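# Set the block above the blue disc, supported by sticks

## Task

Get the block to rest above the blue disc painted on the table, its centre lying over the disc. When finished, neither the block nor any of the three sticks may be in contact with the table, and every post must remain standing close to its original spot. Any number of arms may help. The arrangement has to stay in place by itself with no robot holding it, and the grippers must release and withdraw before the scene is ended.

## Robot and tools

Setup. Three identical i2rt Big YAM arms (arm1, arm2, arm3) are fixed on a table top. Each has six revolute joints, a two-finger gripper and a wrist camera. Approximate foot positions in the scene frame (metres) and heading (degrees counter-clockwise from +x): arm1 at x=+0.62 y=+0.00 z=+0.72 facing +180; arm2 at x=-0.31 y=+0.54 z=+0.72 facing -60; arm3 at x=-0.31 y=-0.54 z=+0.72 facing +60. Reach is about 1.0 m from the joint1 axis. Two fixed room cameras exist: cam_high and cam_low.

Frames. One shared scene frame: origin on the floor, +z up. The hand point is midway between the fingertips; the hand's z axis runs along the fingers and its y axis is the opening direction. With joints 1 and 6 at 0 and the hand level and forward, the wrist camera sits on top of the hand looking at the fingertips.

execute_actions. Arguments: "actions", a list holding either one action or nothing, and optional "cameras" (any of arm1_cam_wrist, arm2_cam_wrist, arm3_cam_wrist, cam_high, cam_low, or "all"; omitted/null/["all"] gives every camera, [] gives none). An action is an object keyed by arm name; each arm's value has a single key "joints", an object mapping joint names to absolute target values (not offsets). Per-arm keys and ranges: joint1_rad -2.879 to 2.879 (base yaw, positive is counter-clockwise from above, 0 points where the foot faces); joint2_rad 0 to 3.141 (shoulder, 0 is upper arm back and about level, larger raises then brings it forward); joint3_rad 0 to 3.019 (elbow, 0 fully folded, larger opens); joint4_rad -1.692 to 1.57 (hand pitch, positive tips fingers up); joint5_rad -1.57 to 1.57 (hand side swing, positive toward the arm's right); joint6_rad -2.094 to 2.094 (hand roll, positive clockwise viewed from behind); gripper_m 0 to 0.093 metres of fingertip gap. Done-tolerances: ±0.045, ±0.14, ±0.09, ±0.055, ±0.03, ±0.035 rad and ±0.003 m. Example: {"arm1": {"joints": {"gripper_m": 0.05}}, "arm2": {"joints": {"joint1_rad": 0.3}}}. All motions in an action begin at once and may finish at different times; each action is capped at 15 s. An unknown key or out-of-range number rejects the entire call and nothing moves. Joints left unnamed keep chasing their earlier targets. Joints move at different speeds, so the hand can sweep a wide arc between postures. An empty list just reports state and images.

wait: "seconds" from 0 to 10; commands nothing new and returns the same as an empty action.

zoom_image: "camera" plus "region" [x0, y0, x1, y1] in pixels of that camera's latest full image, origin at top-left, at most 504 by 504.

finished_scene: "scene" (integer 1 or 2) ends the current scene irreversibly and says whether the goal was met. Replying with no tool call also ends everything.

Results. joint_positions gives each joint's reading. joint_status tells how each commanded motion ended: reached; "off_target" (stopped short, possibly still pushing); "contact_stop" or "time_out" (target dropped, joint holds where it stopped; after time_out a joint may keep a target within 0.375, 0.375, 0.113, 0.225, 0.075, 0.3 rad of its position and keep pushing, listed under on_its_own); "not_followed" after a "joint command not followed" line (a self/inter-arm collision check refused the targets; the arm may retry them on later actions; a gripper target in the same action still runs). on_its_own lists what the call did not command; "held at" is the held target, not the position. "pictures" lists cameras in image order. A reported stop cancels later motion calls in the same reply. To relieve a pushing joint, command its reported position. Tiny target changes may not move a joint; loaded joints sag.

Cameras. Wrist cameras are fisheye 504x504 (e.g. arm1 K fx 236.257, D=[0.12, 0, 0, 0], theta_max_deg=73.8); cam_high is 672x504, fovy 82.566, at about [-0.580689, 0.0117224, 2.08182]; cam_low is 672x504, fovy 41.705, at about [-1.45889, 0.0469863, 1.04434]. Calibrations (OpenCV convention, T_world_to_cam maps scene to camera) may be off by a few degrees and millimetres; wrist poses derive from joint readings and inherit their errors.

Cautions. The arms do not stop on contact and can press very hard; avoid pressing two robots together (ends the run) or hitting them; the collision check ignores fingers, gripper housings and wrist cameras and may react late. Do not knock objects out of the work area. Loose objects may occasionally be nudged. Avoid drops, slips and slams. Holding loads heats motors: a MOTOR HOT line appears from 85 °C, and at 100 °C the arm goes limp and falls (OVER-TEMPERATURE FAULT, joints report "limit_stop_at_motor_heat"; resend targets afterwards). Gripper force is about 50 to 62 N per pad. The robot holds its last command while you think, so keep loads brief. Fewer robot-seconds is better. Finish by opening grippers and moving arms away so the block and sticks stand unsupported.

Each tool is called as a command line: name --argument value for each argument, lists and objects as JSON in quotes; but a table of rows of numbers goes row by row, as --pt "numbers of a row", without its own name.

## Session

execute_actions --actions '[]'

zoom_image --camera "cam_high" --region '[190, 140, 490, 420]'

Scene clock: 0.00 s.
Motor temperatures (°C, as the motors report them): arm1=[18 19 18 19 19 17] | arm2=[21 17 19 18 21 18] | arm3=[17 20 20 18 20 19]
arm1.joint_positions: joint1_rad=-0.166 joint2_rad=+0.443 joint3_rad=+1.390 joint4_rad=-1.159 joint5_rad=+0.219 joint6_rad=-0.229 gripper_m=+0.094
arm1.joint_status: not commanded
arm1.hand: x=+0.4655 y=+0.0598 z=+1.3975 quat_wxyz=(-0.214, +0.771, -0.046, -0.598) (m; scene frame)
arm2.joint_positions: joint1_rad=+0.364 joint2_rad=+0.540 joint3_rad=+1.352 joint4_rad=-1.461 joint5_rad=+0.148 joint6_rad=+0.330 gripper_m=+0.094
arm2.joint_status: not commanded
arm2.hand: x=-0.1762 y=+0.3909 z=+1.2623 quat_wxyz=(-0.417, -0.471, -0.763, +0.148) (m; scene frame)
arm3.joint_positions: joint1_rad=-0.293 joint2_rad=+0.528 joint3_rad=+1.457 joint4_rad=-1.207 joint5_rad=-0.243 joint6_rad=-0.155 gripper_m=+0.094
arm3.joint_status: not commanded
arm3.hand: x=-0.1963 y=-0.3710 z=+1.4038 quat_wxyz=(-0.533, +0.423, -0.678, -0.279) (m; scene frame)
pictures: arm1_cam_wrist, arm2_cam_wrist, arm3_cam_wrist, cam_high, cam_low
camera_calibration (this result's frames):
arm1_cam_wrist: T_world_to_cam=[[0.321676, 0.902712, 0.28572, -0.602598], [0.776339, -0.0787014, -0.625383, 0.520078], [-0.542054, 0.422987, -0.726126, 1.36015], [0, 0, 0, 1]] pos_world=[0.527362, 0.00957581, 1.48507]
arm2_cam_wrist: T_world_to_cam=[[-0.840386, -0.514083, -0.171671, 0.265545], [-0.459114, 0.843561, -0.278602, -0.0520306], [0.28804, -0.155316, -0.944939, 1.43052], [0, 0, 0, 1]] pos_world=[-0.212773, 0.402586, 1.38284]
arm3_cam_wrist: T_world_to_cam=[[0.869146, -0.489073, 0.0734378, -0.11184], [-0.341936, -0.701546, -0.62523, 0.561796], [0.357304, 0.518305, -0.776977, 1.47382], [0, 0, 0, 1]] pos_world=[-0.237298, -0.424461, 1.50459]
Images, in order (width x height): arm1_cam_wrist 504x504, arm2_cam_wrist 504x504, arm3_cam_wrist 504x504, cam_high 672x504, cam_low 672x504.

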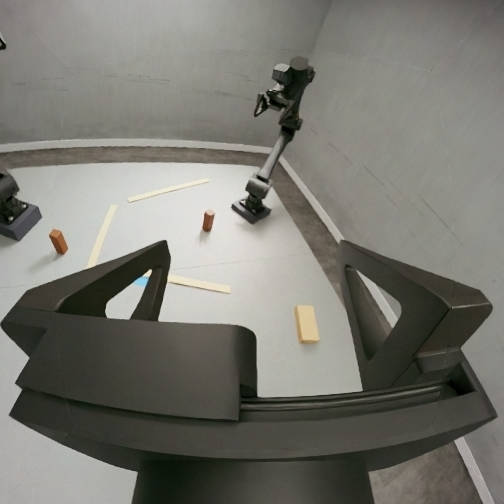

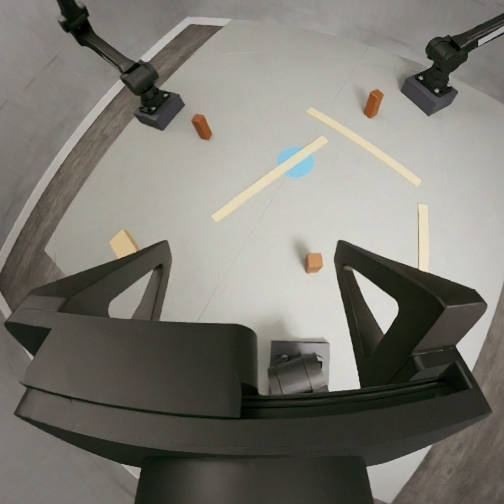

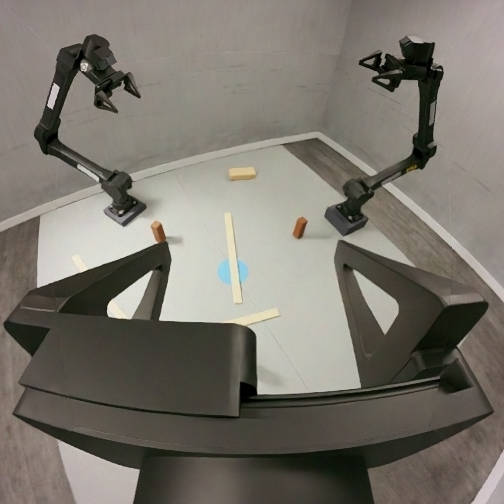

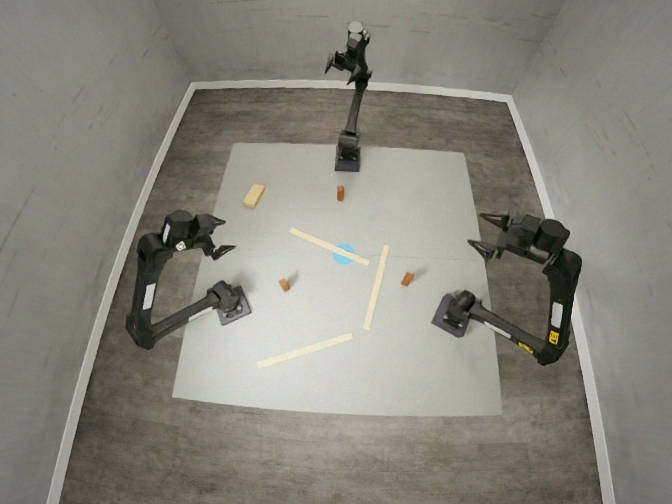

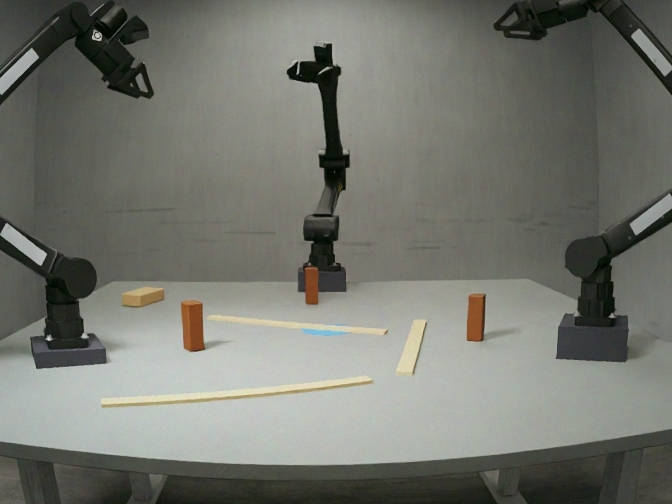

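Region (190, 140, 490, 420) of cam_high's 672x504 image, scaled by 1.680, with more detail than that image has; it fills the top 470 rows of this view, and the rest is white.

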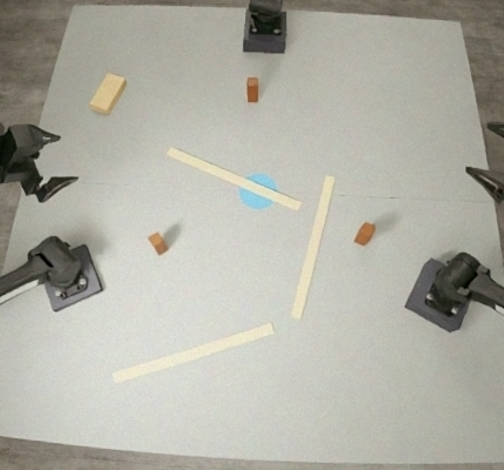

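execute_actions --actions '[{"arm1":{"joints":{"joint1_rad":-0.29,"joint2_rad":1.97,"joint3_rad":1.5,"joint4_rad":-1.01,"joint5_rad":0,"joint6_rad":-1.5,"gripper_m":0.07}},"arm2":{"joints":{"joint1_rad":-1.08,"joint2_rad":1.51,"joint3_rad":0.87,"joint4_rad":-0.89,"joint5_rad":0,"joint6_rad":-0.95,"gripper_m":0.07}},"arm3":{"joints":{"joint1_rad":0.305,"joint2_rad":1.59,"joint3_rad":0.91,"joint4_rad":-0.86,"joint5_rad":0,"joint6_rad":1.63,"gripper_m":0.07}}}]'

Scene clock: 3.40 s.
Motor temperatures (°C, as the motors report them): arm1=[18 19 18 19 19 17] | arm2=[21 18 20 18 21 18] | arm3=[17 21 21 18 20 19]
arm1.joint_positions: joint1_rad=-0.281 joint2_rad=+1.969 joint3_rad=+1.494 joint4_rad=-1.021 joint5_rad=+0.004 joint6_rad=-1.484 gripper_m=+0.070
arm1.joint_status: all done
arm1.hand: x=+0.0562 y=+0.1707 z=+0.8214 quat_wxyz=(-0.037, +0.827, +0.561, -0.022) (m; scene frame)
arm2.joint_positions: joint1_rad=-1.083 joint2_rad=+1.506 joint3_rad=+0.875 joint4_rad=-0.900 joint5_rad=+0.001 joint6_rad=-0.941 gripper_m=+0.070
arm2.joint_status: all done
arm2.hand: x=-0.5203 y=+0.2168 z=+0.7936 quat_wxyz=(+0.007, -0.569, -0.822, +0.020) (m; scene frame)
arm3.joint_positions: joint1_rad=+0.311 joint2_rad=+1.590 joint3_rad=+0.878 joint4_rad=-0.874 joint5_rad=-0.003 joint6_rad=+1.615 gripper_m=+0.070
arm3.joint_status: all done
arm3.hand: x=-0.2407 y=-0.1608 z=+0.7960 quat_wxyz=(+0.009, -0.113, -0.994, +0.011) (m; scene frame)
pictures: arm1_cam_wrist, arm2_cam_wrist, arm3_cam_wrist, cam_high, cam_low
camera_calibration (this result's frames):
arm1_cam_wrist: T_world_to_cam=[[-0.930338, 0.357042, 0.0836193, -0.0769614], [0.330545, 0.717776, 0.612811, -0.641661], [0.158779, 0.597761, -0.785793, 0.652839], [0, 0, 0, 1]] pos_world=[0.0368408, 0.0978056, 0.912649]
arm2_cam_wrist: T_world_to_cam=[[-0.936008, -0.350091, 0.0364152, -0.444006], [-0.267919, 0.775742, 0.571353, -0.754058], [-0.228274, 0.525034, -0.819896, 0.544347], [0, 0, 0, 1]] pos_world=[-0.49336, 0.143711, 0.89331]
arm3_cam_wrist: T_world_to_cam=[[-0.224723, -0.974049, 0.026972, -0.230164], [-0.785811, 0.197524, 0.586077, -0.612397], [-0.576195, 0.11051, -0.809806, 0.644301], [0, 0, 0, 1]] pos_world=[-0.161708, -0.17443, 0.886879]
Images, in order (width x height): arm1_cam_wrist 504x504, arm2_cam_wrist 504x504, arm3_cam_wrist 504x504, cam_high 672x504, cam_low 672x504.

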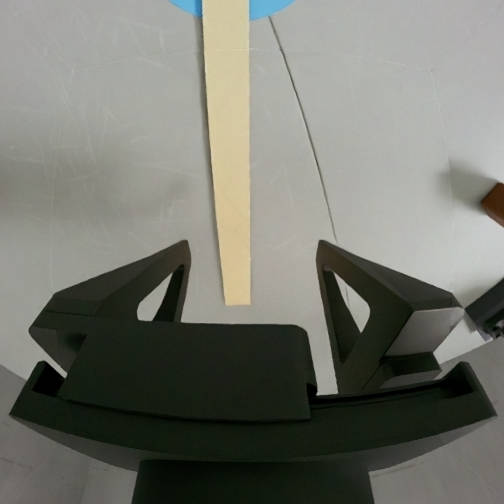

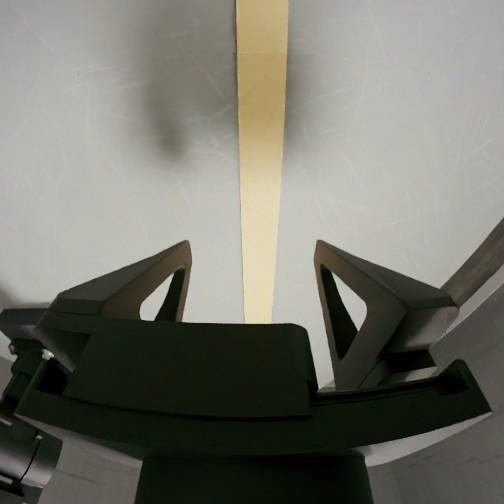

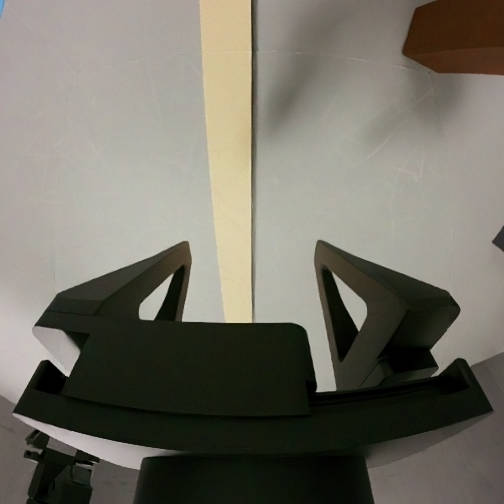

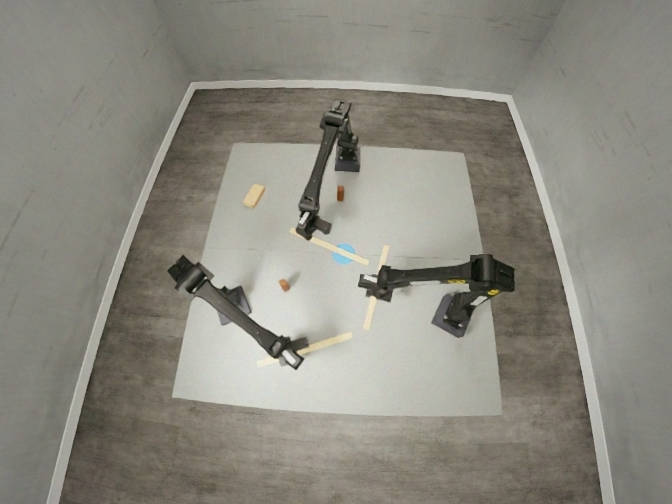

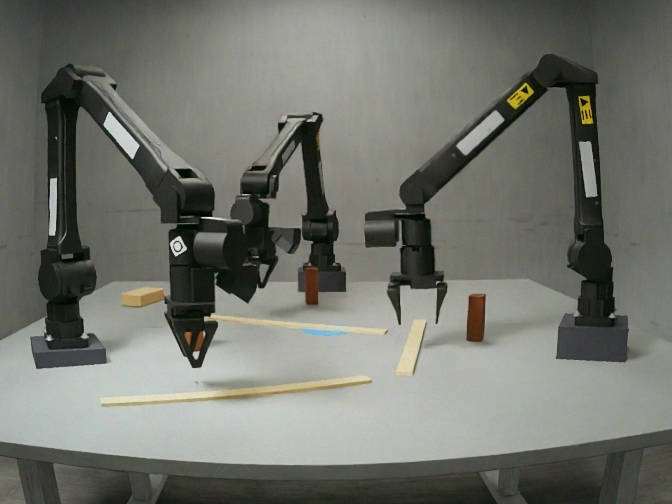

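execute_actions --actions '[{"arm1":{"joints":{"joint2_rad":2.075,"joint3_rad":1.43,"joint4_rad":-0.90}},"arm2":{"joints":{"joint1_rad":-1.1,"joint2_rad":1.622,"joint3_rad":0.825,"joint4_rad":-0.735}},"arm3":{"joints":{"joint2_rad":1.744,"joint4_rad":-0.68,"joint6_rad":1.59}}}]' --cameras '["arm1_cam_wrist","arm2_cam_wrist","arm3_cam_wrist"]'

Scene clock: 5.07 s.
Motor temperatures (°C, as the motors report them): arm1=[18 19 19 19 19 17] | arm2=[21 18 20 18 21 18] | arm3=[17 21 21 18 20 19]
arm1.joint_positions: joint1_rad=-0.281 joint2_rad=+2.078 joint3_rad=+1.427 joint4_rad=-0.914 joint5_rad=+0.004 joint6_rad=-1.485 gripper_m=+0.070
arm1.joint_status: all done
arm1.hand: x=+0.0736 y=+0.1662 z=+0.7392 quat_wxyz=(-0.011, +0.827, +0.561, +0.000) (m; scene frame)
arm2.joint_positions: joint1_rad=-1.092 joint2_rad=+1.630 joint3_rad=+0.829 joint4_rad=-0.748 joint5_rad=+0.001 joint6_rad=-0.942 gripper_m=+0.070
arm2.joint_status: all done
arm2.hand: x=-0.5240 y=+0.2188 z=+0.7368 quat_wxyz=(+0.007, -0.572, -0.820, +0.012) (m; scene frame)
arm3.joint_positions: joint1_rad=+0.311 joint2_rad=+1.750 joint3_rad=+0.881 joint4_rad=-0.697 joint5_rad=-0.002 joint6_rad=+1.604 gripper_m=+0.070
arm3.joint_status: all done
arm3.hand: x=-0.2375 y=-0.1400 z=+0.7369 quat_wxyz=(+0.008, -0.108, -0.994, +0.001) (m; scene frame)
pictures: arm1_cam_wrist, arm2_cam_wrist, arm3_cam_wrist
camera_calibration (this result's frames):
arm1_cam_wrist: T_world_to_cam=[[-0.933635, 0.357903, 0.0152324, -0.00162919], [0.289938, 0.729999, 0.618901, -0.597441], [0.210387, 0.582244, -0.785322, 0.586633], [0, 0, 0, 1]] pos_world=[0.0482797, 0.0951505, 0.830477]
arm2_cam_wrist: T_world_to_cam=[[-0.939272, -0.342404, 0.0229763, -0.438167], [-0.26654, 0.770058, 0.579627, -0.728272], [-0.21616, 0.538303, -0.814558, 0.495339], [0, 0, 0, 1]] pos_world=[-0.498599, 0.144139, 0.835676]
arm3_cam_wrist: T_world_to_cam=[[-0.214627, -0.976676, 0.00620399, -0.190237], [-0.790329, 0.177402, 0.586437, -0.583565], [-0.57386, 0.120962, -0.809971, 0.598185], [0, 0, 0, 1]] pos_world=[-0.158764, -0.154633, 0.827917]
Images, in order (width x height): arm1_cam_wrist 504x504, arm2_cam_wrist 504x504, arm3_cam_wrist 504x504.

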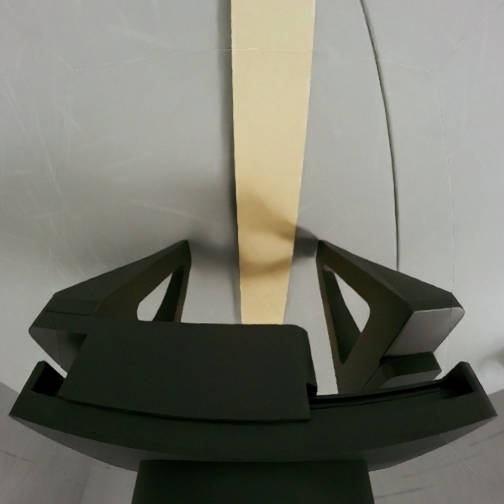

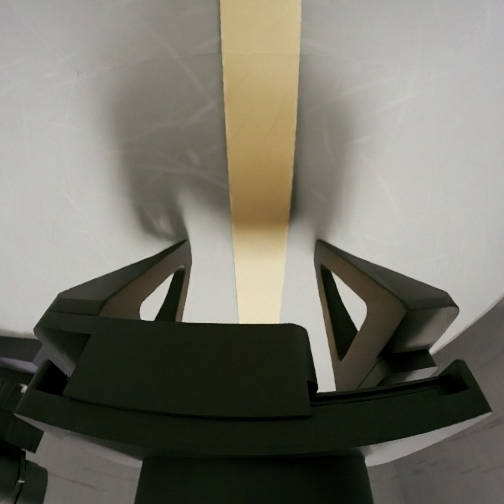

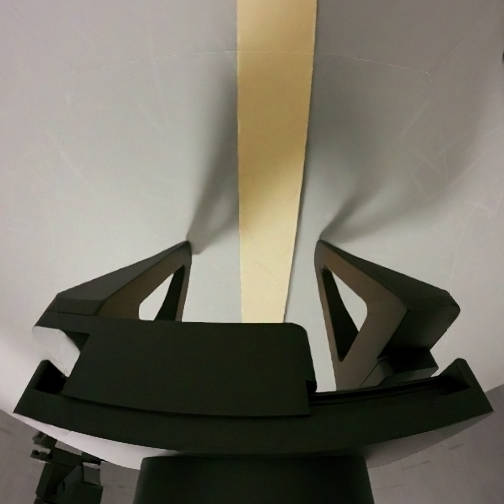

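Lower slightly, then close.

execute_actions --actions '[{"arm1":{"joints":{"joint2_rad":2.105,"joint4_rad":-0.87}},"arm2":{"joints":{"joint3_rad":0.805,"joint4_rad":-0.71}},"arm3":{"joints":{"joint3_rad":0.862}}}]' --cameras '[]'

execute_actions --actions '[{"arm1":{"joints":{"gripper_m":0.02}},"arm2":{"joints":{"gripper_m":0.02}},"arm3":{"joints":{"gripper_m":0.02}}}]' --cameras '["arm1_cam_wrist","arm2_cam_wrist","arm3_cam_wrist","cam_high"]'

Scene clock: 6.27 s.
Motor temperatures (°C, as the motors report them): arm1=[18 20 19 19 19 17] | arm2=[21 18 20 18 21 18] | arm3=[17 21 21 18 20 19]
arm1.joint_positions: joint1_rad=-0.281 joint2_rad=+2.081 joint3_rad=+1.427 joint4_rad=-0.887 joint5_rad=+0.004 joint6_rad=-1.485 gripper_m=+0.070
arm1.joint_status: all done
arm1.hand: x=+0.0679 y=+0.1679 z=+0.7375 quat_wxyz=(-0.020, +0.827, +0.561, -0.008) (m; scene frame)
arm2.joint_positions: joint1_rad=-1.092 joint2_rad=+1.629 joint3_rad=+0.816 joint4_rad=-0.725 joint5_rad=+0.001 joint6_rad=-0.942 gripper_m=+0.070
arm2.joint_status: all done
arm2.hand: x=-0.5233 y=+0.2199 z=+0.7335 quat_wxyz=(+0.007, -0.572, -0.820, +0.017) (m; scene frame)
arm3.joint_positions: joint1_rad=+0.311 joint2_rad=+1.749 joint3_rad=+0.871 joint4_rad=-0.693 joint5_rad=-0.002 joint6_rad=+1.604 gripper_m=+0.070
arm3.joint_status: all done
arm3.hand: x=-0.2383 y=-0.1441 z=+0.7350 quat_wxyz=(+0.008, -0.107, -0.994, +0.003) (m; scene frame)
pictures: none
No camera images: the call's "cameras" was empty. Leave "cameras" out to get every camera's image.

Scene clock: 6.87 s.
Motor temperatures (°C, as the motors report them): arm1=[18 20 19 19 19 17] | arm2=[21 18 20 18 21 18] | arm3=[17 21 21 18 20 19]
arm1.joint_positions: joint1_rad=-0.281 joint2_rad=+2.082 joint3_rad=+1.427 joint4_rad=-0.886 joint5_rad=+0.004 joint6_rad=-1.486 gripper_m=+0.027
arm1.joint_status: gripper_m off_target (ended at +0.027, target +0.020)
arm1.hand: x=+0.0679 y=+0.1679 z=+0.7371 quat_wxyz=(-0.020, +0.827, +0.562, -0.008) (m; scene frame)
arm2.joint_positions: joint1_rad=-1.092 joint2_rad=+1.629 joint3_rad=+0.816 joint4_rad=-0.723 joint5_rad=+0.001 joint6_rad=-0.943 gripper_m=+0.027
arm2.joint_status: gripper_m off_target (ended at +0.027, target +0.020)
arm2.hand: x=-0.5235 y=+0.2195 z=+0.7335 quat_wxyz=(+0.007, -0.572, -0.820, +0.018) (m; scene frame)
arm3.joint_positions: joint1_rad=+0.311 joint2_rad=+1.749 joint3_rad=+0.869 joint4_rad=-0.692 joint5_rad=-0.002 joint6_rad=+1.603 gripper_m=+0.027
arm3.joint_status: gripper_m off_target (ended at +0.027, target +0.020)
arm3.hand: x=-0.2385 y=-0.1449 z=+0.7345 quat_wxyz=(+0.008, -0.107, -0.994, +0.004) (m; scene frame)
pictures: arm1_cam_wrist, arm2_cam_wrist, arm3_cam_wrist, cam_high
camera_calibration (this result's frames):
arm1_cam_wrist: T_world_to_cam=[[-0.933388, 0.356809, 0.0383945, -0.0245], [0.303043, 0.726358, 0.616903, -0.594484], [0.192228, 0.587445, -0.786102, 0.586119], [0, 0, 0, 1]] pos_world=[0.0446176, 0.0962377, 0.828429]
arm2_cam_wrist: T_world_to_cam=[[-0.938759, -0.343006, 0.0328328, -0.444255], [-0.263345, 0.775644, 0.573608, -0.721965], [-0.222218, 0.529833, -0.818472, 0.493924], [0, 0, 0, 1]] pos_world=[-0.497416, 0.145908, 0.832974]
arm3_cam_wrist: T_world_to_cam=[[-0.213428, -0.976886, 0.0119051, -0.19912], [-0.789938, 0.179729, 0.586256, -0.581446], [-0.574845, 0.115719, -0.810038, 0.595329], [0, 0, 0, 1]] pos_world=[-0.159582, -0.158906, 0.825486]
Images, in order (width x height): arm1_cam_wrist 504x504, arm2_cam_wrist 504x504, arm3_cam_wrist 504x504, cam_high 672x504.

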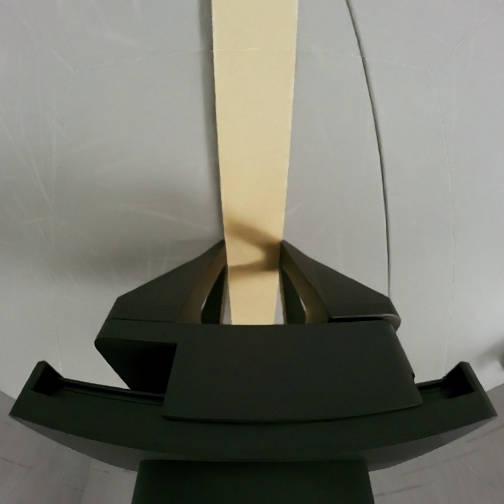

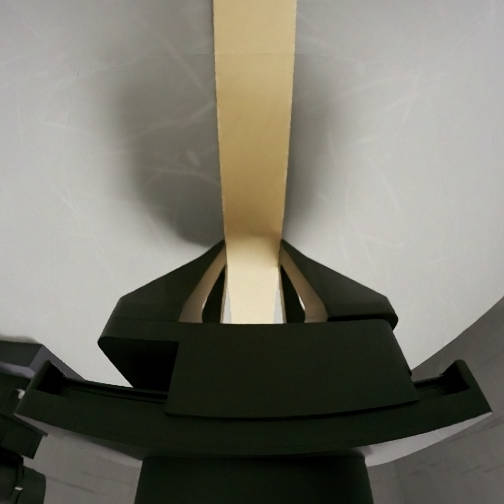

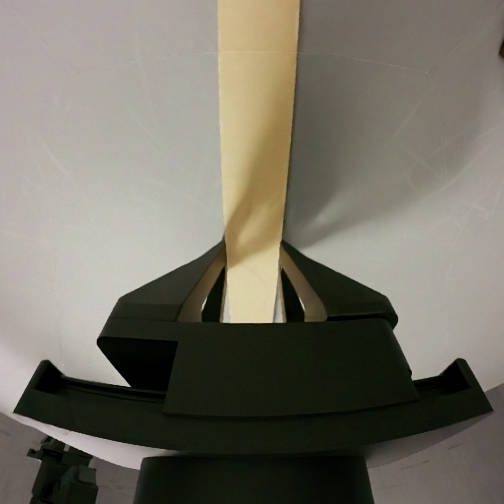

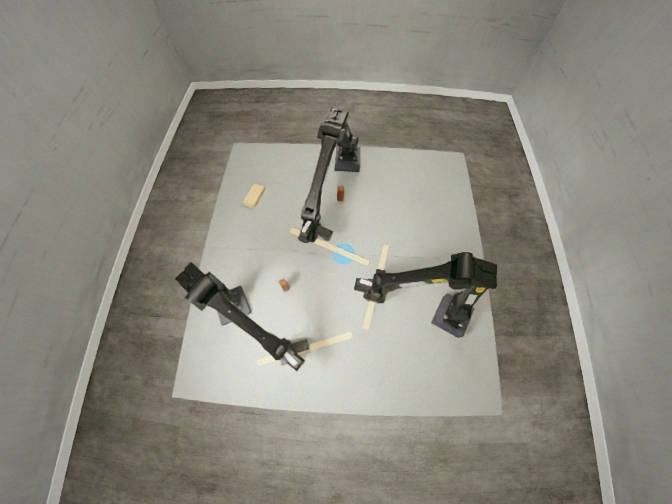

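execute_actions --actions '[{"arm1":{"joints":{"joint2_rad":1.65,"joint4_rad":-1.3}},"arm2":{"joints":{"joint2_rad":1.15,"joint4_rad":-1.1}},"arm3":{"joints":{"joint2_rad":1.3,"joint4_rad":-1.08}}}]' --cameras '[]'

execute_actions --actions '[{"arm1":{"joints":{"joint1_rad":-0.075,"joint2_rad":0.95,"joint3_rad":0.78,"joint4_rad":-1.2,"joint6_rad":-0.075}},"arm2":{"joints":{"joint2_rad":1.17,"joint3_rad":0.9,"joint4_rad":-1.05,"joint6_rad":-0.095}},"arm3":{"joints":{"joint1_rad":-0.125,"joint2_rad":1.2,"joint3_rad":0.82,"joint4_rad":-1.0}}}]' --cameras '["cam_low"]'

execute_actions --actions '[{"arm1":{"joints":{"joint2_rad":1.13,"joint3_rad":0.74,"joint4_rad":-0.98}},"arm2":{"joints":{"joint1_rad":-0.06}},"arm3":{"joints":{"joint6_rad":-0.125}}}]' --cameras '["cam_low","cam_high"]'

zoom_image --camera "cam_high" --region '[250, 160, 450, 310]'

Scene clock: 9.20 s.
Motor temperatures (°C, as the motors report them): arm1=[18 20 19 19 19 17] | arm2=[21 18 20 18 21 18] | arm3=[17 21 21 18 20 19]
arm1.joint_positions: joint1_rad=-0.281 joint2_rad=+1.642 joint3_rad=+1.418 joint4_rad=-1.287 joint5_rad=+0.004 joint6_rad=-1.486 gripper_m=+0.027
arm1.joint_status: all done
arm1.hand: x=+0.1393 y=+0.1442 z=+0.9603 quat_wxyz=(-0.031, +0.827, +0.561, -0.017) (m; scene frame)
arm2.joint_positions: joint1_rad=-1.092 joint2_rad=+1.142 joint3_rad=+0.810 joint4_rad=-1.089 joint5_rad=+0.001 joint6_rad=-0.943 gripper_m=+0.027
arm2.joint_status: all done
arm2.hand: x=-0.4888 y=+0.2673 z=+0.8874 quat_wxyz=(+0.006, -0.570, -0.818, +0.075) (m; scene frame)
arm3.joint_positions: joint1_rad=+0.311 joint2_rad=+1.294 joint3_rad=+0.851 joint4_rad=-1.065 joint5_rad=-0.002 joint6_rad=+1.603 gripper_m=+0.027
arm3.joint_status: all done
arm3.hand: x=-0.2462 y=-0.1977 z=+0.8882 quat_wxyz=(+0.005, -0.107, -0.994, -0.028) (m; scene frame)
pictures: none
No camera images: the call's "cameras" was empty. Leave "cameras" out to get every camera's image.

Scene clock: 11.30 s.
Motor temperatures (°C, as the motors report them): arm1=[18 20 19 19 19 17] | arm2=[21 18 21 18 21 18] | arm3=[17 21 22 18 20 19]
arm1.joint_positions: joint1_rad=-0.062 joint2_rad=+0.964 joint3_rad=+0.780 joint4_rad=-1.210 joint5_rad=-0.001 joint6_rad=-0.092 gripper_m=+0.027
arm1.joint_status: all done
arm1.hand: x=+0.3418 y=+0.0191 z=+0.9527 quat_wxyz=(-0.013, +0.996, +0.009, -0.091) (m; scene frame)
arm2.joint_positions: joint1_rad=-1.092 joint2_rad=+1.168 joint3_rad=+0.847 joint4_rad=-1.064 joint5_rad=+0.001 joint6_rad=-0.104 gripper_m=+0.027
arm2.joint_status: all done
arm2.hand: x=-0.5000 y=+0.2504 z=+0.8954 quat_wxyz=(-0.033, -0.852, -0.514, +0.088) (m; scene frame)
arm3.joint_positions: joint1_rad=-0.125 joint2_rad=+1.207 joint3_rad=+0.806 joint4_rad=-1.017 joint5_rad=-0.002 joint6_rad=+1.603 gripper_m=+0.027
arm3.joint_status: all done
arm3.hand: x=-0.1115 y=-0.2598 z=+0.8987 quat_wxyz=(-0.015, -0.319, -0.945, -0.069) (m; scene frame)
pictures: cam_low
Images, in order (width x height): cam_low 672x504.

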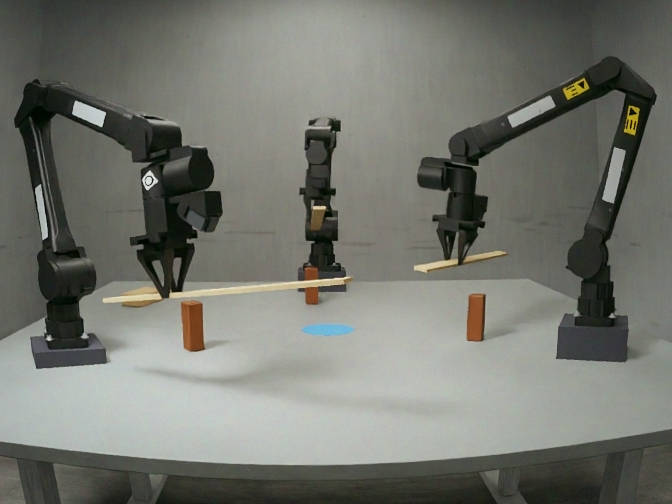

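Scene clock: 13.53 s.
Motor temperatures (°C, as the motors report them): arm1=[18 20 20 19 19 17] | arm2=[21 18 22 18 21 18] | arm3=[17 21 22 18 20 19]
arm1.joint_positions: joint1_rad=-0.062 joint2_rad=+1.136 joint3_rad=+0.740 joint4_rad=-1.001 joint5_rad=-0.001 joint6_rad=-0.091 gripper_m=+0.027
arm1.joint_status: all done
arm1.hand: x=+0.3027 y=+0.0226 z=+0.8978 quat_wxyz=(-0.013, +0.996, +0.009, -0.090) (m; scene frame)
arm2.joint_positions: joint1_rad=-0.061 joint2_rad=+1.168 joint3_rad=+0.847 joint4_rad=-1.062 joint5_rad=+0.000 joint6_rad=-0.101 gripper_m=+0.027
arm2.joint_status: all done
arm2.hand: x=-0.1618 y=+0.2242 z=+0.8910 quat_wxyz=(-0.069, -0.490, -0.867, +0.054) (m; scene frame)
arm3.joint_positions: joint1_rad=-0.125 joint2_rad=+1.207 joint3_rad=+0.806 joint4_rad=-1.017 joint5_rad=-0.002 joint6_rad=-0.110 gripper_m=+0.027
arm3.joint_status: all done
arm3.hand: x=-0.1115 y=-0.2598 z=+0.8987 quat_wxyz=(-0.062, +0.505, -0.860, -0.033) (m; scene frame)
pictures: cam_high, cam_low
Images, in order (width x height): cam_high 672x504, cam_low 672x504.

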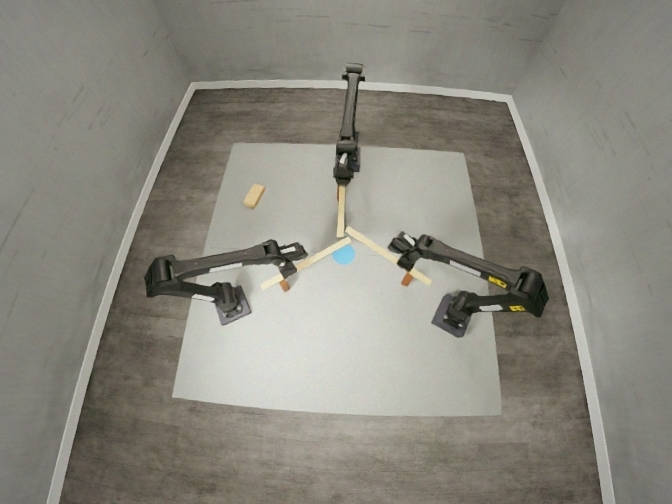

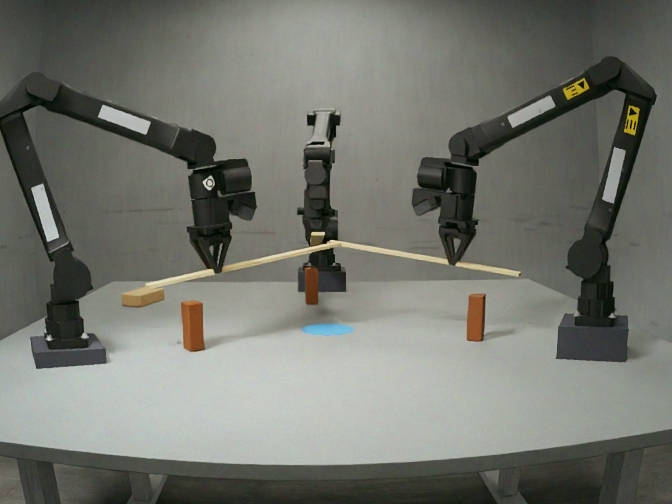

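Region (250, 160, 450, 310) of cam_high's 672x504 image, scaled by 2.520, with more detail than that image has; it fills the top 378 rows of this view, and the rest is white.

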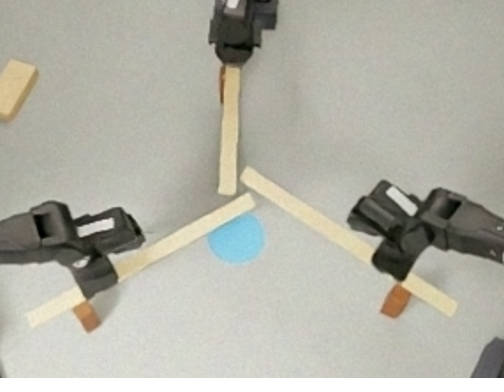

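execute_actions --actions '[{"arm1":{"joints":{"joint1_rad":-0.097,"joint4_rad":-0.96}},"arm2":{"joints":{"joint4_rad":-1.02,"joint6_rad":-0.07}},"arm3":{"joints":{"joint6_rad":-0.06,"joint4_rad":-0.95}}}]' --cameras '["cam_low"]'

execute_actions --actions '[{"arm1":{"joints":{"joint2_rad":1.30,"joint3_rad":0.88,"joint4_rad":-0.87}},"arm2":{"joints":{"joint1_rad":-0.045,"joint2_rad":1.345,"joint3_rad":1.01,"joint4_rad":-0.93}},"arm3":{"joints":{"joint2_rad":1.375,"joint3_rad":0.94,"joint4_rad":-0.85}}}]'

zoom_image --camera "cam_high" --region '[250, 160, 450, 310]'

zoom_image --camera "cam_low" --region '[130, 210, 530, 360]'

Scene clock: 15.03 s.
Motor temperatures (°C, as the motors report them): arm1=[18 20 20 19 19 17] | arm2=[21 18 23 18 21 18] | arm3=[17 21 23 18 20 19]
arm1.joint_positions: joint1_rad=-0.086 joint2_rad=+1.136 joint3_rad=+0.740 joint4_rad=-0.981 joint5_rad=-0.001 joint6_rad=-0.090 gripper_m=+0.027
arm1.joint_status: all done
arm1.hand: x=+0.2987 y=+0.0305 z=+0.8988 quat_wxyz=(-0.015, +0.995, -0.003, -0.100) (m; scene frame)
arm2.joint_positions: joint1_rad=-0.061 joint2_rad=+1.168 joint3_rad=+0.847 joint4_rad=-1.037 joint5_rad=+0.000 joint6_rad=-0.079 gripper_m=+0.027
arm2.joint_status: all done
arm2.hand: x=-0.1592 y=+0.2188 z=+0.8922 quat_wxyz=(-0.080, -0.499, -0.861, +0.060) (m; scene frame)
arm3.joint_positions: joint1_rad=-0.125 joint2_rad=+1.207 joint3_rad=+0.806 joint4_rad=-0.973 joint5_rad=-0.002 joint6_rad=-0.075 gripper_m=+0.027
arm3.joint_status: all done
arm3.hand: x=-0.1053 y=-0.2509 z=+0.9004 quat_wxyz=(-0.081, +0.489, -0.867, -0.044) (m; scene frame)
pictures: cam_low
Images, in order (width x height): cam_low 672x504.

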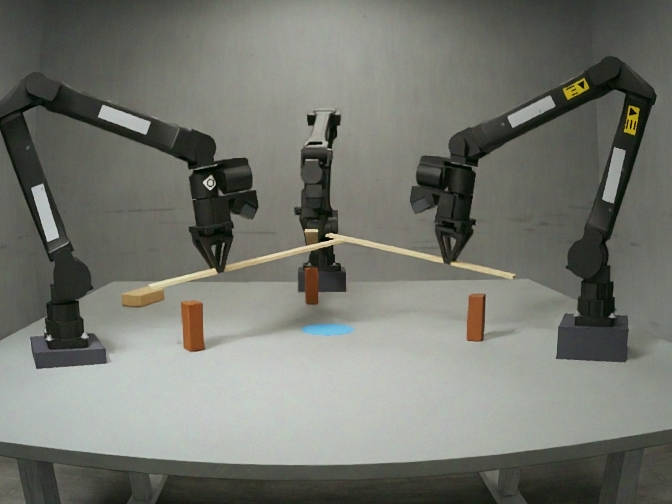

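Scene clock: 16.00 s.
Motor temperatures (°C, as the motors report them): arm1=[18 20 20 19 19 17] | arm2=[21 18 23 18 21 18] | arm3=[17 21 23 18 20 19]
arm1.joint_positions: joint1_rad=-0.086 joint2_rad=+1.302 joint3_rad=+0.819 joint4_rad=-0.887 joint5_rad=-0.001 joint6_rad=-0.090 gripper_m=+0.027
arm1.joint_status: all done
arm1.hand: x=+0.2484 y=+0.0357 z=+0.8806 quat_wxyz=(-0.015, +0.994, -0.003, -0.104) (m; scene frame)
arm2.joint_positions: joint1_rad=-0.054 joint2_rad=+1.352 joint3_rad=+0.970 joint4_rad=-0.939 joint5_rad=+0.000 joint6_rad=-0.078 gripper_m=+0.027
arm2.joint_status: all done
arm2.hand: x=-0.1264 y=+0.1562 z=+0.8807 quat_wxyz=(-0.095, -0.495, -0.861, +0.070) (m; scene frame)
arm3.joint_positions: joint1_rad=-0.125 joint2_rad=+1.387 joint3_rad=+0.892 joint4_rad=-0.866 joint5_rad=-0.002 joint6_rad=-0.074 gripper_m=+0.027
arm3.joint_status: all done
arm3.hand: x=-0.0729 y=-0.2051 z=+0.8747 quat_wxyz=(-0.087, +0.488, -0.867, -0.047) (m; scene frame)
pictures: arm1_cam_wrist, arm2_cam_wrist, arm3_cam_wrist, cam_high, cam_low
camera_calibration (this result's frames):
arm1_cam_wrist: T_world_to_cam=[[-0.00328653, 0.999562, 0.0294093, -0.0603696], [0.901316, -0.00977785, 0.433052, -0.602128], [0.43315, 0.0279303, -0.900889, 0.803063], [0, 0, 0, 1]] pos_world=[0.194662, 0.0320259, 0.985999]
arm2_cam_wrist: T_world_to_cam=[[-0.866379, -0.498947, 0.0209879, -0.054103], [-0.455985, 0.807518, 0.374157, -0.506334], [-0.203632, 0.314591, -0.927128, 0.867895], [0, 0, 0, 1]] pos_world=[-0.101023, 0.108847, 0.995234]
arm3_cam_wrist: T_world_to_cam=[[0.854017, -0.520202, 0.00674585, -0.048252], [-0.478548, -0.780414, 0.402425, -0.535502], [-0.204077, -0.346906, -0.915428, 0.835351], [0, 0, 0, 1]] pos_world=[-0.0445787, -0.153226, 0.980528]
Images, in order (width x height): arm1_cam_wrist 504x504, arm2_cam_wrist 504x504, arm3_cam_wrist 504x504, cam_high 672x504, cam_low 672x504.

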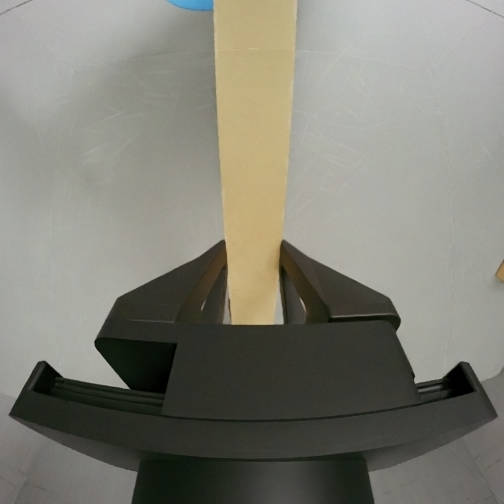

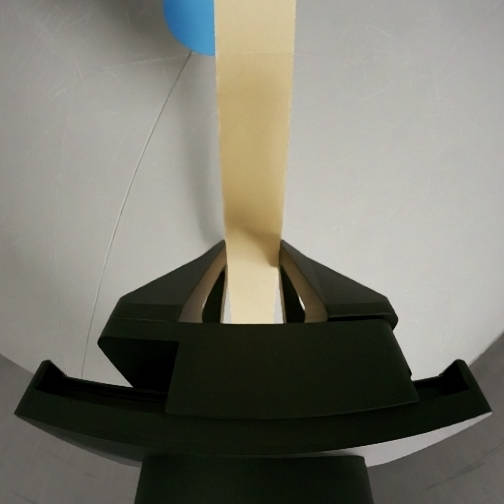

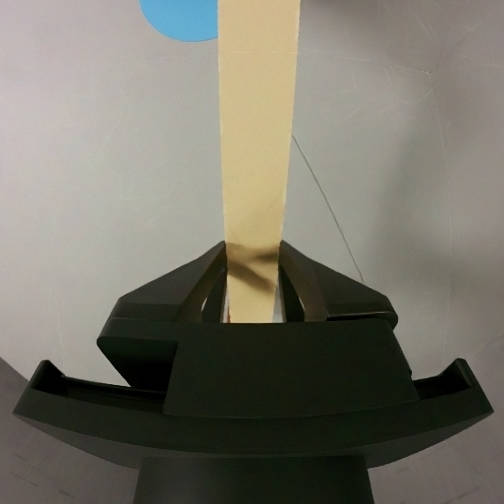

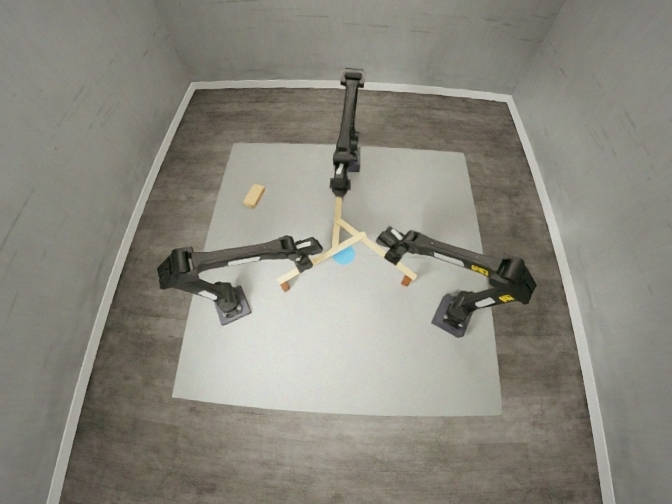

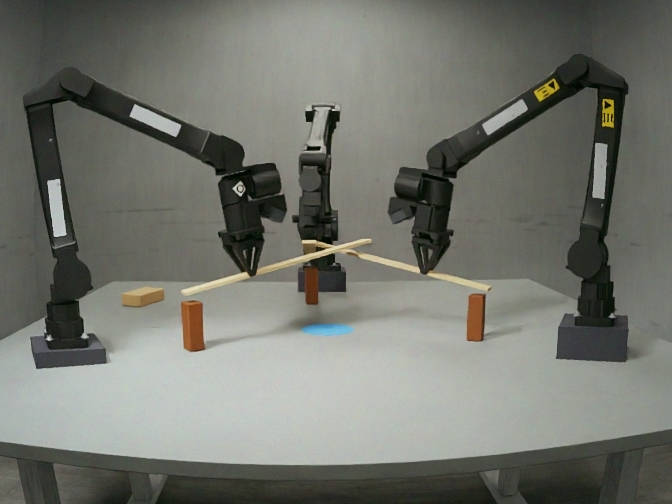

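Region (250, 160, 450, 310) of cam_high's 672x504 image, scaled by 2.520, with more detail than that image has; it fills the top 378 rows of this view, and the rest is white.

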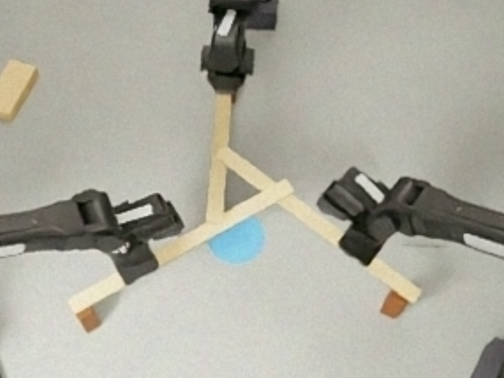

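Region (130, 210, 530, 360) of cam_low's 672x504 image, scaled by 1.260, with more detail than that image has; it fills the top 189 rows of this view, and the rest is white.

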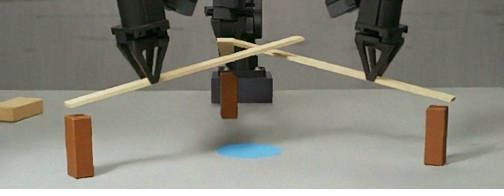

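zoom_image --camera "cam_high" --region '[315, 205, 385, 265]'

zoom_image --camera "cam_low" --region '[270, 220, 400, 290]'

Region (315, 205, 385, 265) of cam_high's 672x504 image, scaled by 7.200, with more detail than that image has; it fills the top 432 rows of this view, and the rest is white.

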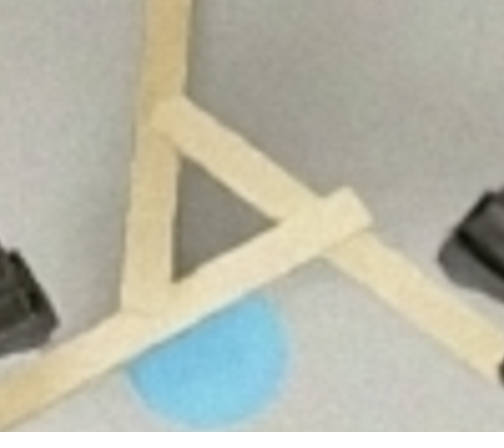

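Region (270, 220, 400, 290) of cam_low's 672x504 image, scaled by 3.877, with more detail than that image has; it fills the top 271 rows of this view, and the rest is white.

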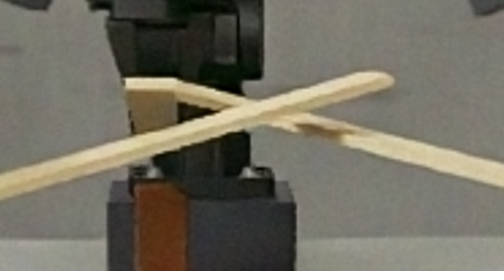

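execute_actions --actions '[{"arm1":{"joints":{"joint6_rad":-0.155,"joint2_rad":1.33}},"arm2":{"joints":{"joint4_rad":-1.0,"joint6_rad":-0.12}},"arm3":{"joints":{"joint6_rad":-0.105}}}]' --cameras '["cam_low","cam_high"]'

zoom_image --camera "cam_high" --region '[250, 160, 450, 310]'

execute_actions --actions '[{"arm1":{"joints":{"joint2_rad":1.385,"joint4_rad":-0.9}},"arm2":{"joints":{"joint2_rad":1.425}},"arm3":{"joints":{"joint2_rad":1.455}}}]' --cameras '["cam_low","cam_high"]'

zoom_image --camera "cam_high" --region '[250, 160, 450, 310]'

zoom_image --camera "cam_low" --region '[130, 210, 530, 360]'

Scene clock: 17.73 s.
Motor temperatures (°C, as the motors report them): arm1=[18 20 21 19 19 17] | arm2=[21 18 23 18 21 18] | arm3=[17 21 23 18 20 19]
arm1.joint_positions: joint1_rad=-0.086 joint2_rad=+1.320 joint3_rad=+0.819 joint4_rad=-0.887 joint5_rad=-0.001 joint6_rad=-0.139 gripper_m=+0.027
arm1.joint_status: all done
arm1.hand: x=+0.2491 y=+0.0357 z=+0.8740 quat_wxyz=(-0.016, +0.995, +0.021, -0.094) (m; scene frame)
arm2.joint_positions: joint1_rad=-0.054 joint2_rad=+1.352 joint3_rad=+0.970 joint4_rad=-0.989 joint5_rad=+0.000 joint6_rad=-0.111 gripper_m=+0.027
arm2.joint_status: all done
arm2.hand: x=-0.1317 y=+0.1671 z=+0.8781 quat_wxyz=(-0.074, -0.482, -0.871, +0.057) (m; scene frame)
arm3.joint_positions: joint1_rad=-0.125 joint2_rad=+1.387 joint3_rad=+0.892 joint4_rad=-0.866 joint5_rad=-0.002 joint6_rad=-0.090 gripper_m=+0.027
arm3.joint_status: all done
arm3.hand: x=-0.0729 y=-0.2051 z=+0.8747 quat_wxyz=(-0.087, +0.495, -0.863, -0.046) (m; scene frame)
pictures: cam_high, cam_low
Images, in order (width x height): cam_high 672x504, cam_low 672x504.

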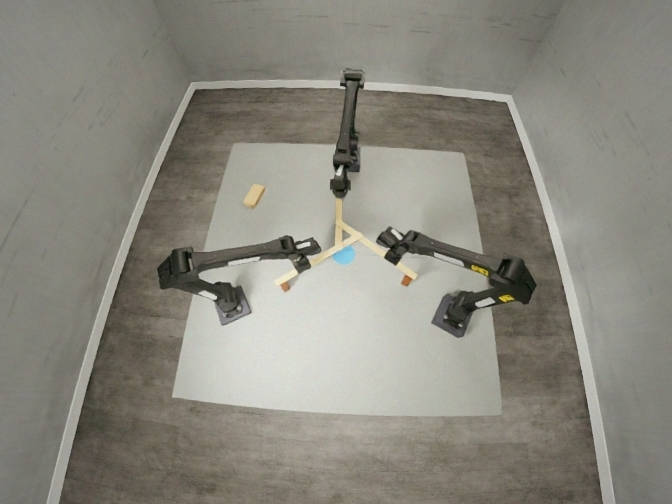

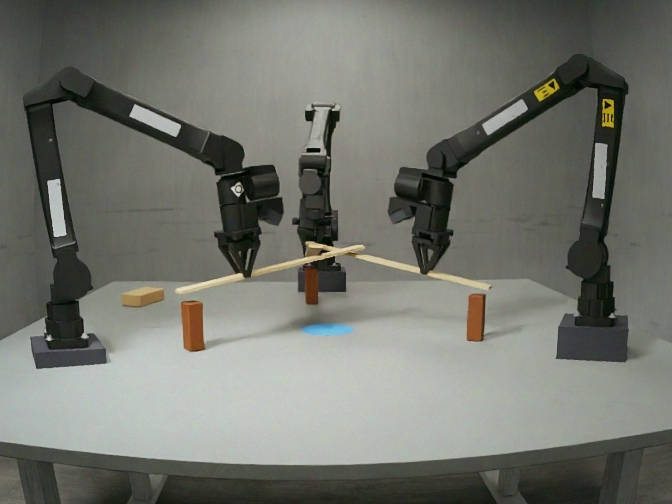

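Region (250, 160, 450, 310) of cam_high's 672x504 image, scaled by 2.520, with more detail than that image has; it fills the top 378 rows of this view, and the rest is white.

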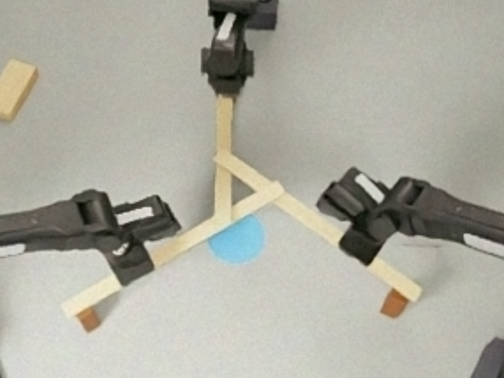

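Scene clock: 18.53 s.
Motor temperatures (°C, as the motors report them): arm1=[18 20 21 19 19 17] | arm2=[21 18 24 18 21 18] | arm3=[17 21 24 18 20 19]
arm1.joint_positions: joint1_rad=-0.086 joint2_rad=+1.385 joint3_rad=+0.820 joint4_rad=-0.890 joint5_rad=+0.000 joint6_rad=-0.140 gripper_m=+0.027
arm1.joint_status: all done
arm1.hand: x=+0.2526 y=+0.0358 z=+0.8517 quat_wxyz=(-0.013, +0.998, +0.021, -0.061) (m; scene frame)
arm2.joint_positions: joint1_rad=-0.053 joint2_rad=+1.427 joint3_rad=+0.970 joint4_rad=-0.991 joint5_rad=-0.001 joint6_rad=-0.114 gripper_m=+0.027
arm2.joint_status: all done
arm2.hand: x=-0.1323 y=+0.1686 z=+0.8491 quat_wxyz=(-0.043, -0.482, -0.874, +0.035) (m; scene frame)
arm3.joint_positions: joint1_rad=-0.125 joint2_rad=+1.454 joint3_rad=+0.896 joint4_rad=-0.866 joint5_rad=-0.002 joint6_rad=-0.091 gripper_m=+0.027
arm3.joint_status: all done
arm3.hand: x=-0.0742 y=-0.2067 z=+0.8504 quat_wxyz=(-0.059, +0.497, -0.865, -0.033) (m; scene frame)
pictures: cam_high, cam_low
Images, in order (width x height): cam_high 672x504, cam_low 672x504.

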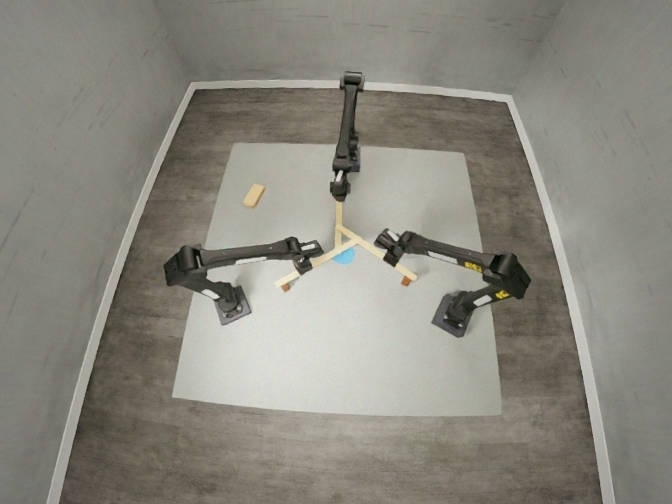

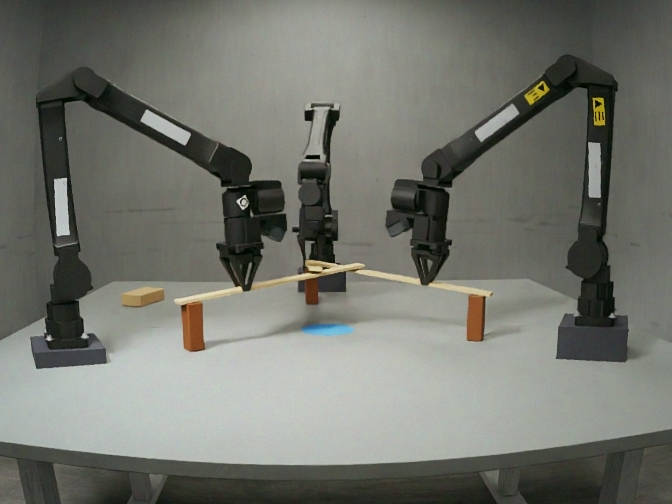

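Region (250, 160, 450, 310) of cam_high's 672x504 image, scaled by 2.520, with more detail than that image has; it fills the top 378 rows of this view, and the rest is white.

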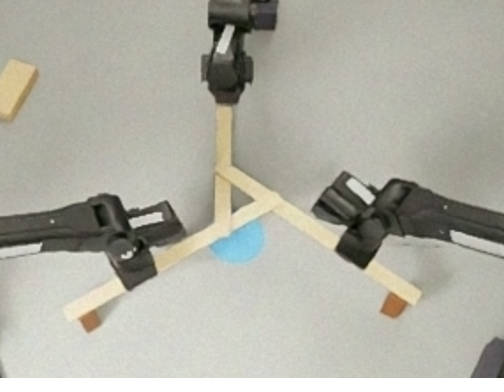

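Region (130, 210, 530, 360) of cam_low's 672x504 image, scaled by 1.260, with more detail than that image has; it fills the top 189 rows of this view, and the rest is white.

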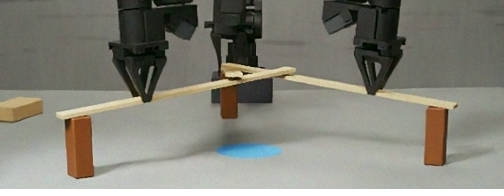

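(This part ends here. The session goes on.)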